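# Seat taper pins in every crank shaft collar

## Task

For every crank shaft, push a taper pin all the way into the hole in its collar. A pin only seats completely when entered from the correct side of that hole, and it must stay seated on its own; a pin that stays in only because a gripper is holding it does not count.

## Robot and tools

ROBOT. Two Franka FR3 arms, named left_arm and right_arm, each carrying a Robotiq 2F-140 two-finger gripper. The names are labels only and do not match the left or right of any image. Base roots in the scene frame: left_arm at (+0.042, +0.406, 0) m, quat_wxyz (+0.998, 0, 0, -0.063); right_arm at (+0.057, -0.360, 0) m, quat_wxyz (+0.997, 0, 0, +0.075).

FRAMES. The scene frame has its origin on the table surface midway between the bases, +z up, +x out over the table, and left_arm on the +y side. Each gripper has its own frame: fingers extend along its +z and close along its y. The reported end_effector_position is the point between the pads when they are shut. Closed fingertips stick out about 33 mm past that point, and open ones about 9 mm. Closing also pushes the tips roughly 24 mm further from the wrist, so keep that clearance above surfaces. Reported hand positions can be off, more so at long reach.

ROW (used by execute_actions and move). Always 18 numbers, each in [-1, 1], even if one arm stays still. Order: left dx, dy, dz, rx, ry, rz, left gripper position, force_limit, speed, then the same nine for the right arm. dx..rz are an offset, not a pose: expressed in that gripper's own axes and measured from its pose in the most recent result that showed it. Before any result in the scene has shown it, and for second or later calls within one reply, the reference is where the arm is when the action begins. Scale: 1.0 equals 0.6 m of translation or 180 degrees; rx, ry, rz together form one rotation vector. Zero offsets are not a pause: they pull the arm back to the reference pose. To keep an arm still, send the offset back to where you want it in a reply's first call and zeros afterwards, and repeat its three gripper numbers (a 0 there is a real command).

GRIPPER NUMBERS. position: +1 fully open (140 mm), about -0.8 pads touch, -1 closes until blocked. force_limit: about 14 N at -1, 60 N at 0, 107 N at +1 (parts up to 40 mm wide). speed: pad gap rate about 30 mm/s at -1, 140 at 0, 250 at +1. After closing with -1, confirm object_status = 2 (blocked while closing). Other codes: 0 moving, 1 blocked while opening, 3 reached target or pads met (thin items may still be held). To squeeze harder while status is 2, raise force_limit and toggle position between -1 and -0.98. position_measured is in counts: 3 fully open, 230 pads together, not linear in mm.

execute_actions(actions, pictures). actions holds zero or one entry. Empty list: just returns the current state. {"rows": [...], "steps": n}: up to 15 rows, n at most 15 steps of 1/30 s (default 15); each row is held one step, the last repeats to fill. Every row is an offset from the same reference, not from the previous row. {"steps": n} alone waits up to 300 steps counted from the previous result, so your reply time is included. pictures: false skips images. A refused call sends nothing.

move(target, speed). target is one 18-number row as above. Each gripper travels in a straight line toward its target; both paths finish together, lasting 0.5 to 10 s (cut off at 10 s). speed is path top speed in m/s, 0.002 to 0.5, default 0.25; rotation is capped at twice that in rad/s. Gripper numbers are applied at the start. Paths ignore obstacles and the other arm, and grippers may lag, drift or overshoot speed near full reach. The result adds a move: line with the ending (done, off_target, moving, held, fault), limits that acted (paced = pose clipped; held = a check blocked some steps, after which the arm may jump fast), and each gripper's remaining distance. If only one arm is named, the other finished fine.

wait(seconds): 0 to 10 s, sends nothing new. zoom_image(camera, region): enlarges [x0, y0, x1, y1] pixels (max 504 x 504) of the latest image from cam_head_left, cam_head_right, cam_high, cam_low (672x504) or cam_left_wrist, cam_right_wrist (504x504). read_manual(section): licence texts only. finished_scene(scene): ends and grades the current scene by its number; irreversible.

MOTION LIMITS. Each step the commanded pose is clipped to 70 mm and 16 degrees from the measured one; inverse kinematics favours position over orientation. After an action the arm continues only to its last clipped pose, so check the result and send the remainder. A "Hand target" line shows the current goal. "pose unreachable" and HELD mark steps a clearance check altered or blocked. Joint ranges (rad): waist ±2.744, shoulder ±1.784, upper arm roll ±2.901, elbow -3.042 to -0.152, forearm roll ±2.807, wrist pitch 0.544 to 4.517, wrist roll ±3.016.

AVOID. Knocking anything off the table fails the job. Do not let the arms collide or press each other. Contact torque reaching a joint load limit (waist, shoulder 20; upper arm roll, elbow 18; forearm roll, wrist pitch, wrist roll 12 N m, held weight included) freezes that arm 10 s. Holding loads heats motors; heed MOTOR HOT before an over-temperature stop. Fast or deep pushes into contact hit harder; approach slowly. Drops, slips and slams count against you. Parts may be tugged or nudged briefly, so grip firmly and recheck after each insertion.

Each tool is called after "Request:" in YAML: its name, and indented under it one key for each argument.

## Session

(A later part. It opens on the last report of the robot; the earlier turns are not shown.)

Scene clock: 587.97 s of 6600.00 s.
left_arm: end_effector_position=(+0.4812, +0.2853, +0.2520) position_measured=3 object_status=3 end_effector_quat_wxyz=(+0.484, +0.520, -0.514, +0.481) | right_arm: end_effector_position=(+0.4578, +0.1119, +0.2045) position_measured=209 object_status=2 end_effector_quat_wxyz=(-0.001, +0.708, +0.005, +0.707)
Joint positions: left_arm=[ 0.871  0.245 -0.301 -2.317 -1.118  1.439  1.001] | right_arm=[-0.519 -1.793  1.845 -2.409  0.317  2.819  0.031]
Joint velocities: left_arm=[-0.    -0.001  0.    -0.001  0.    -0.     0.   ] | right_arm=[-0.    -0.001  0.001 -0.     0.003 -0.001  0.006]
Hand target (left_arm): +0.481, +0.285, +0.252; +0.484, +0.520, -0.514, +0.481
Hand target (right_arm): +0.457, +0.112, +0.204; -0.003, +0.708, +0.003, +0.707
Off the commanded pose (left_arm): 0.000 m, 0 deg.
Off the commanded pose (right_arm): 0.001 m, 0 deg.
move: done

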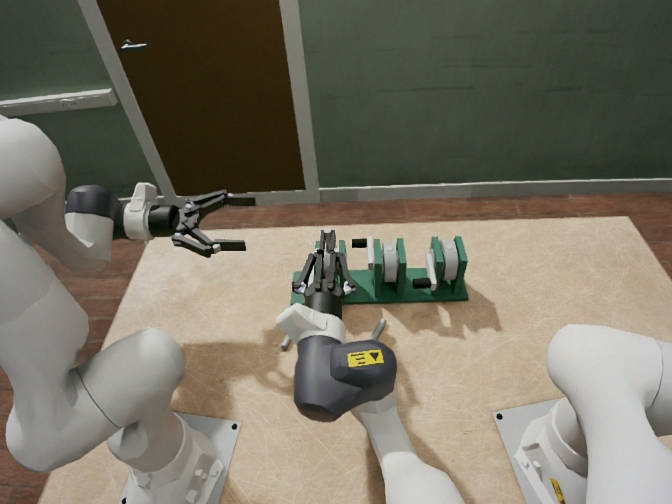

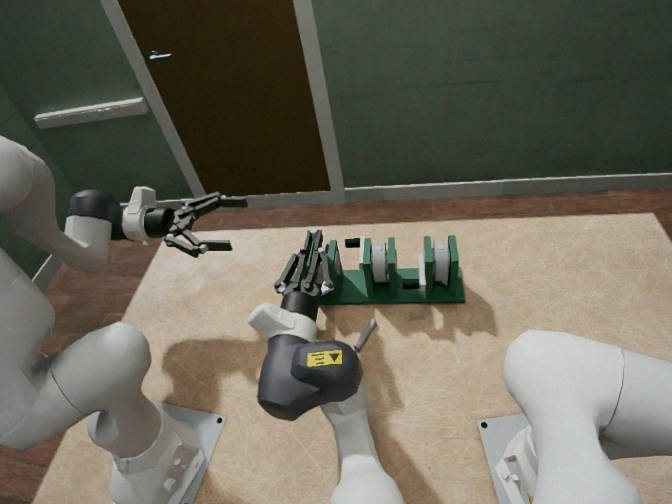

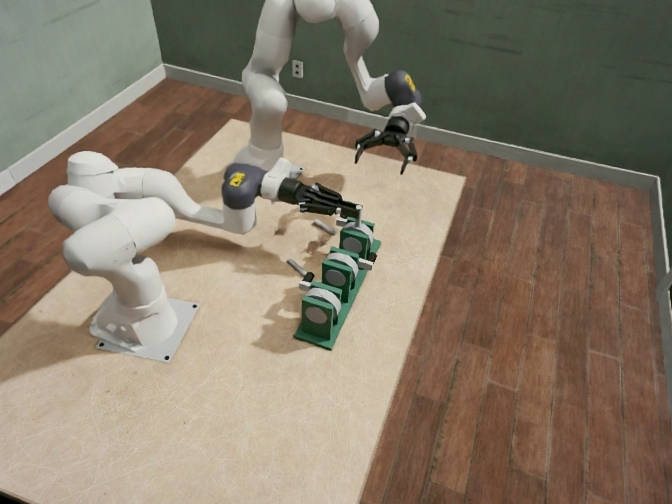

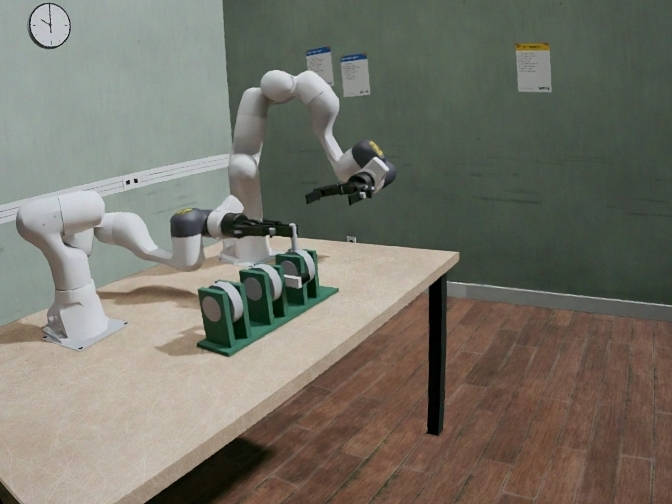

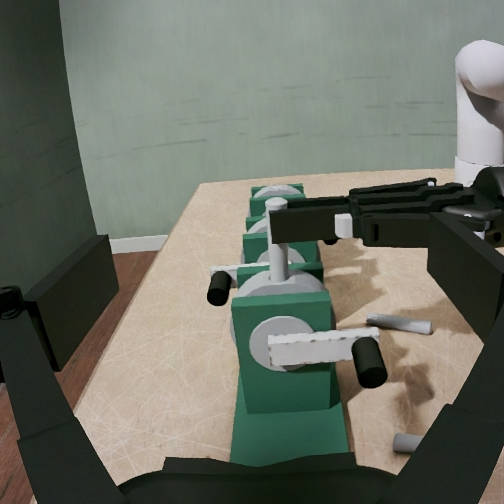

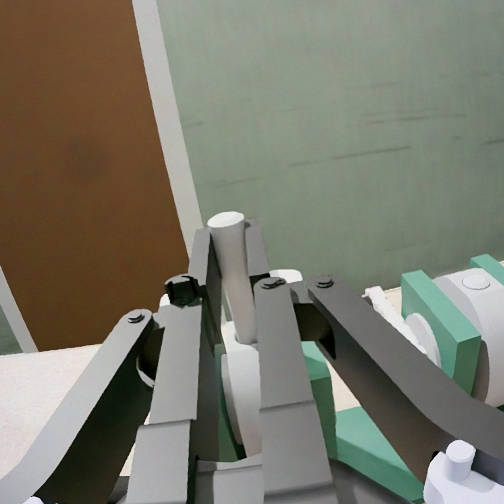

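Request:
move:
  target: [0,0,0,0,0,0,1,-1,0, -0.018,-0.0008,-0.0005,0,0,0.0018,-1,0,-0.5]
  speed: 0.008

Scene clock: 595.27 s of 6600.00 s.
left_arm: end_effector_position=(+0.4812, +0.2853, +0.2520) position_measured=3 object_status=3 end_effector_quat_wxyz=(+0.484, +0.520, -0.514, +0.481) | right_arm: end_effector_position=(+0.4574, +0.1120, +0.1946) position_measured=209 object_status=2 end_effector_quat_wxyz=(-0.002, +0.708, +0.005, +0.706)
Joint positions: left_arm=[ 0.871  0.245 -0.301 -2.317 -1.118  1.439  1.001] | right_arm=[-0.519 -1.798  1.861 -2.401  0.31   2.816  0.056]
Joint velocities: left_arm=[-0.     0.    -0.001  0.     0.002  0.    -0.002] | right_arm=[-0.001  0.    -0.     0.001 -0.005 -0.002  0.017]
Hand target (left_arm): +0.481, +0.285, +0.252; +0.484, +0.520, -0.514, +0.481
Hand target (right_arm): +0.458, +0.112, +0.193; -0.003, +0.708, +0.003, +0.706
Off the commanded pose (left_arm): 0.000 m, 0 deg.
Off the commanded pose (right_arm): 0.001 m, 0 deg.
joint sent to its limit (right arm) — the command would take joint 2 (shoulder) past its lower limit, so that joint was sent only as far as its limit.
After step 90, 2.73 s passed at rest.
move: done

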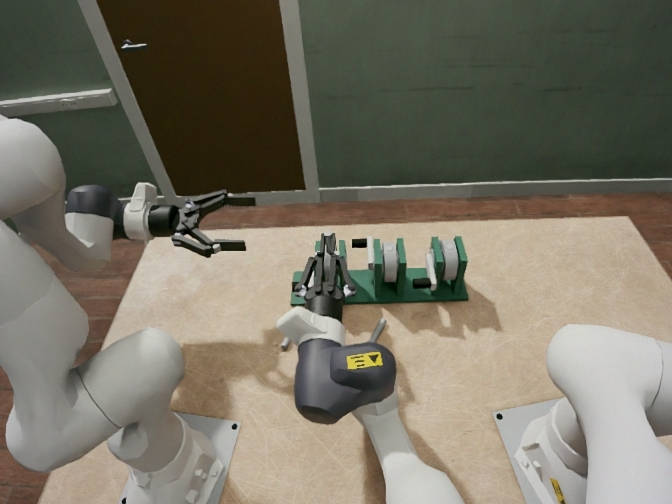

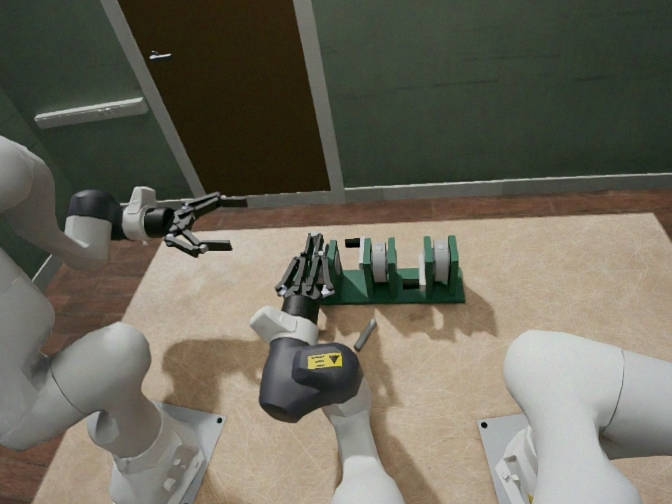

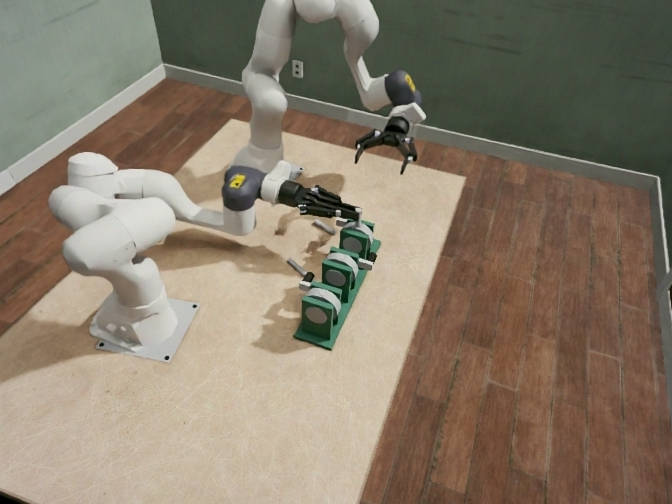

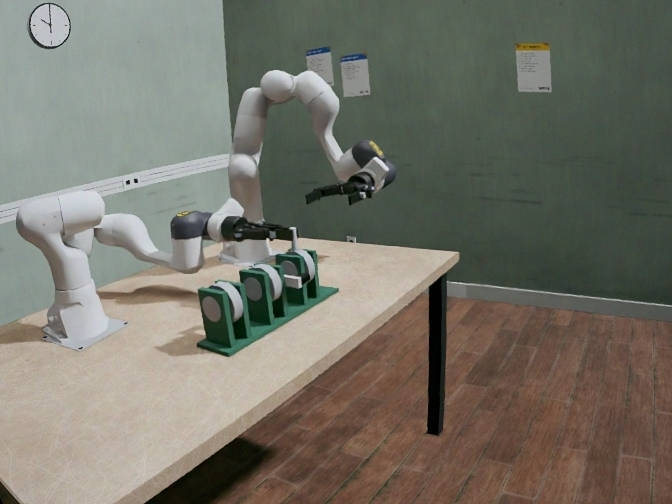

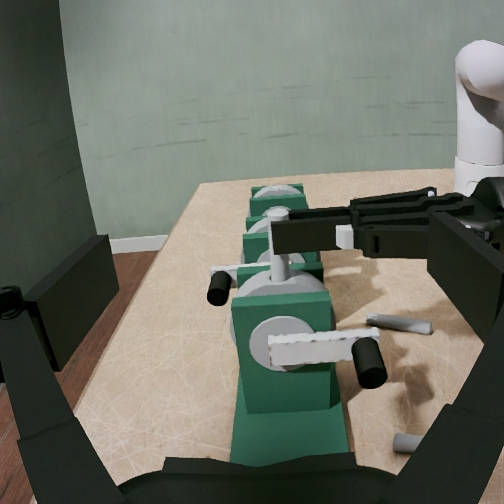

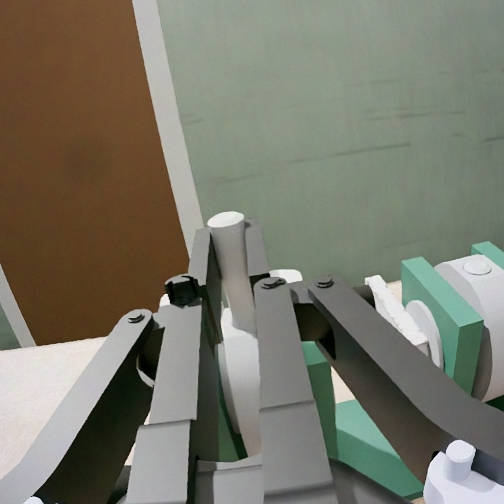

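Request:
move:
  target: [0,0,0,0,0,0,1,-1,0, 0,0,0,0,0,0,-0.55,0,-0.8]
  speed: 0.008

Request:
move:
  target: [0,0,0,0,0,0,1,-1,0, 0.12,0,0,0,0,0,-0.55,0,-0.8]
  speed: 0.08

Request:
zoom_image:
  camera: "cam_left_wrist"
  region: [220, 170, 350, 300]

Scene clock: 598.73 s of 6600.00 s.
left_arm: end_effector_position=(+0.4812, +0.2853, +0.2520) position_measured=3 object_status=3 end_effector_quat_wxyz=(+0.484, +0.520, -0.514, +0.481) | right_arm: end_effector_position=(+0.4574, +0.1119, +0.1944) position_measured=199 object_status=3 end_effector_quat_wxyz=(-0.003, +0.708, +0.003, +0.706)
Joint positions: left_arm=[ 0.871  0.245 -0.301 -2.317 -1.118  1.439  1.001] | right_arm=[-0.519 -1.798  1.862 -2.401  0.309  2.815  0.061]
Joint velocities: left_arm=[ 0.002 -0.001 -0.001  0.     0.001 -0.     0.   ] | right_arm=[ 0.     0.     0.001 -0.001  0.001 -0.    -0.   ]
Hand target (left_arm): +0.481, +0.285, +0.252; +0.484, +0.520, -0.514, +0.481
Hand target (right_arm): +0.457, +0.112, +0.195; -0.002, +0.708, +0.005, +0.706
Off the commanded pose (left_arm): 0.000 m, 0 deg.
Off the commanded pose (right_arm): 0.000 m, 0 deg.
move: done

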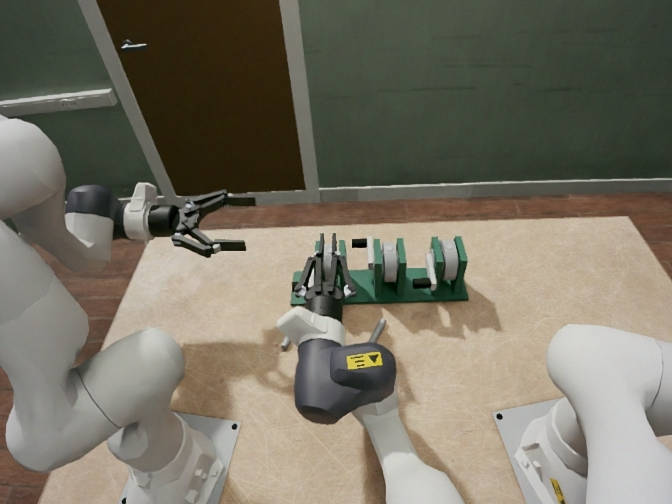

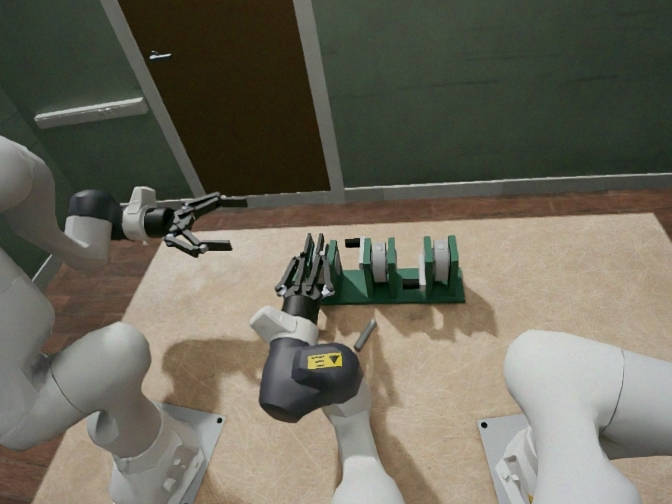

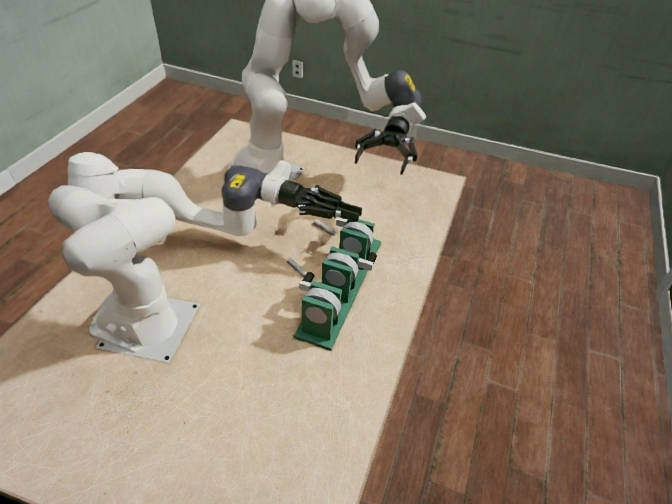

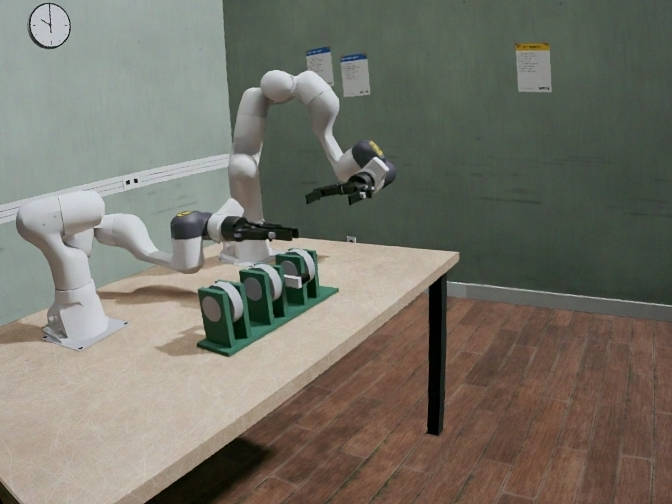

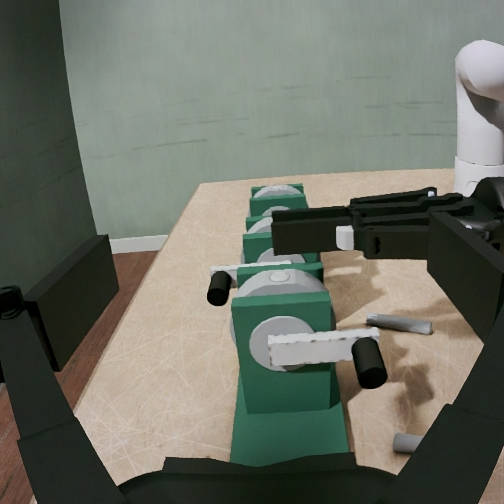

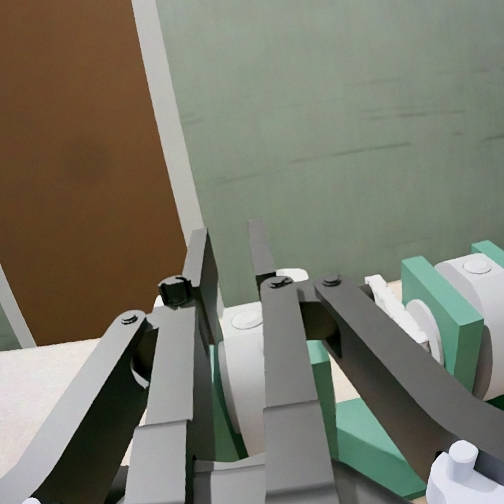

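Scene clock: 600.07 s of 6600.00 s.
left_arm: end_effector_position=(+0.4812, +0.2853, +0.2520) position_measured=3 object_status=3 end_effector_quat_wxyz=(+0.484, +0.520, -0.514, +0.481) | right_arm: end_effector_position=(+0.4563, +0.1133, +0.2667) position_measured=199 object_status=3 end_effector_quat_wxyz=(-0.007, +0.707, +0.000, +0.707)
Joint positions: left_arm=[ 0.871  0.245 -0.301 -2.317 -1.118  1.439  1.001] | right_arm=[-0.524 -1.704  1.724 -2.453  0.228  2.847 -0.018]
Joint velocities: left_arm=[ 0.     0.    -0.    -0.     0.    -0.001 -0.   ] | right_arm=[-0.001  0.006 -0.003 -0.003 -0.015  0.005 -0.014]
Hand target (left_arm): +0.481, +0.285, +0.252; +0.484, +0.520, -0.514, +0.481
Hand target (right_arm): +0.458, +0.112, +0.268; -0.003, +0.707, +0.003, +0.707
Off the commanded pose (left_arm): 0.000 m, 0 deg.
Off the commanded pose (right_arm): 0.002 m, 1 deg.
move: done

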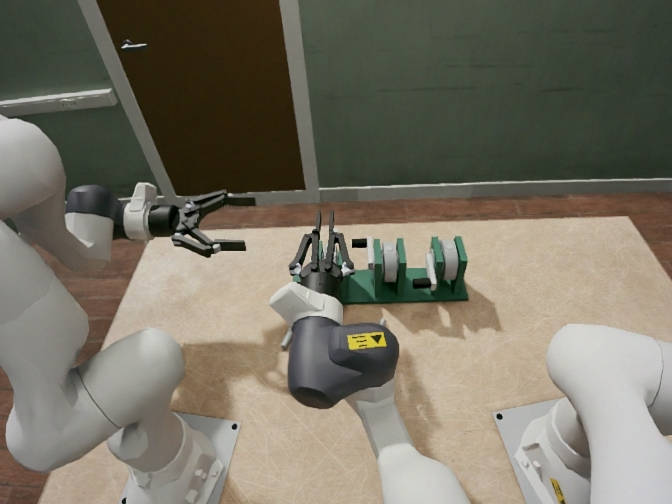

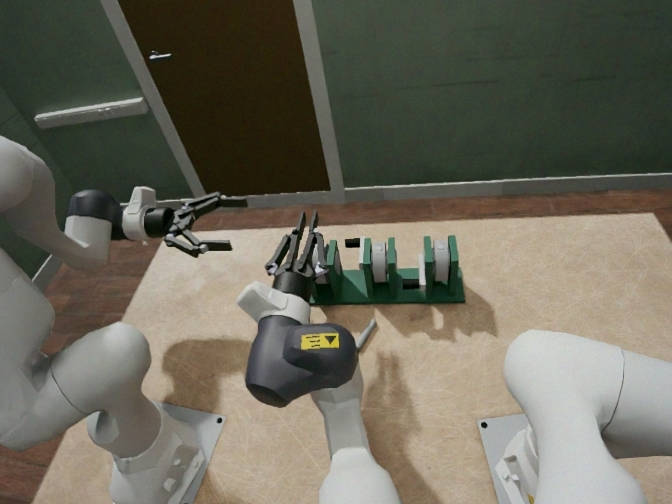

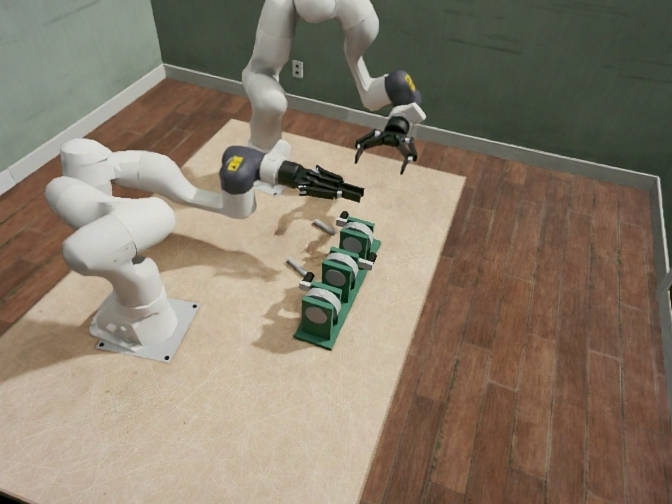

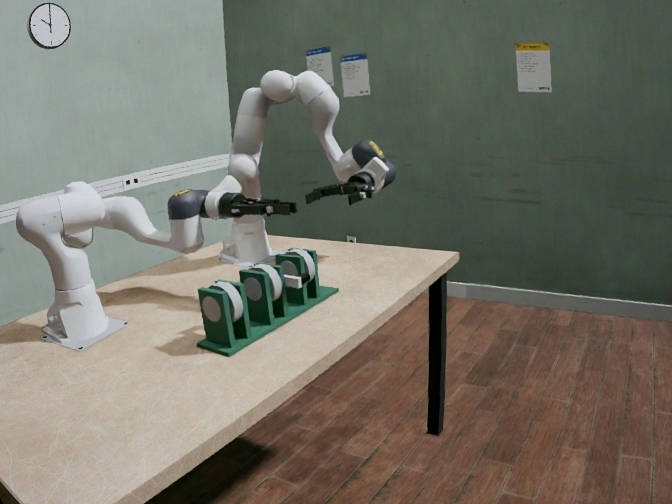

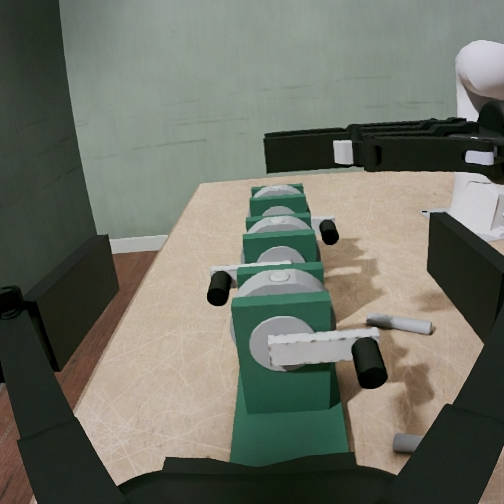

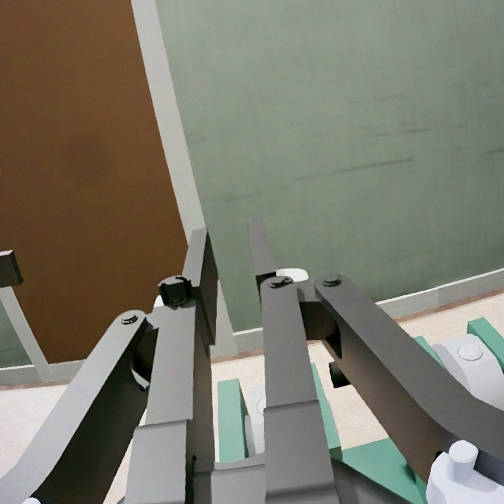

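Region (220, 170, 350, 300) of cam_left_wrist's 504x504 image, scaled by 3.877, with more detail than that image has.

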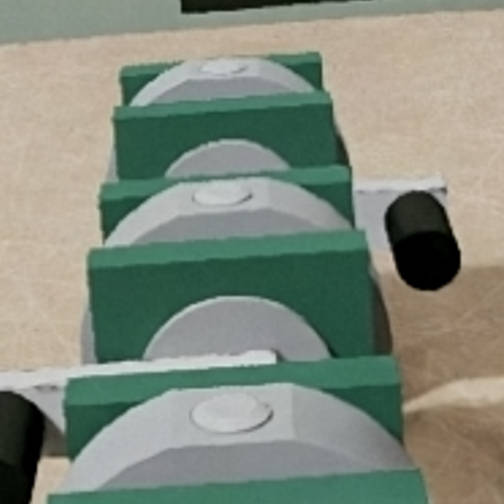

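All three pins are seated flush.

Request:
finished_scene:
  scene: 2

The scene is finished: the task was done.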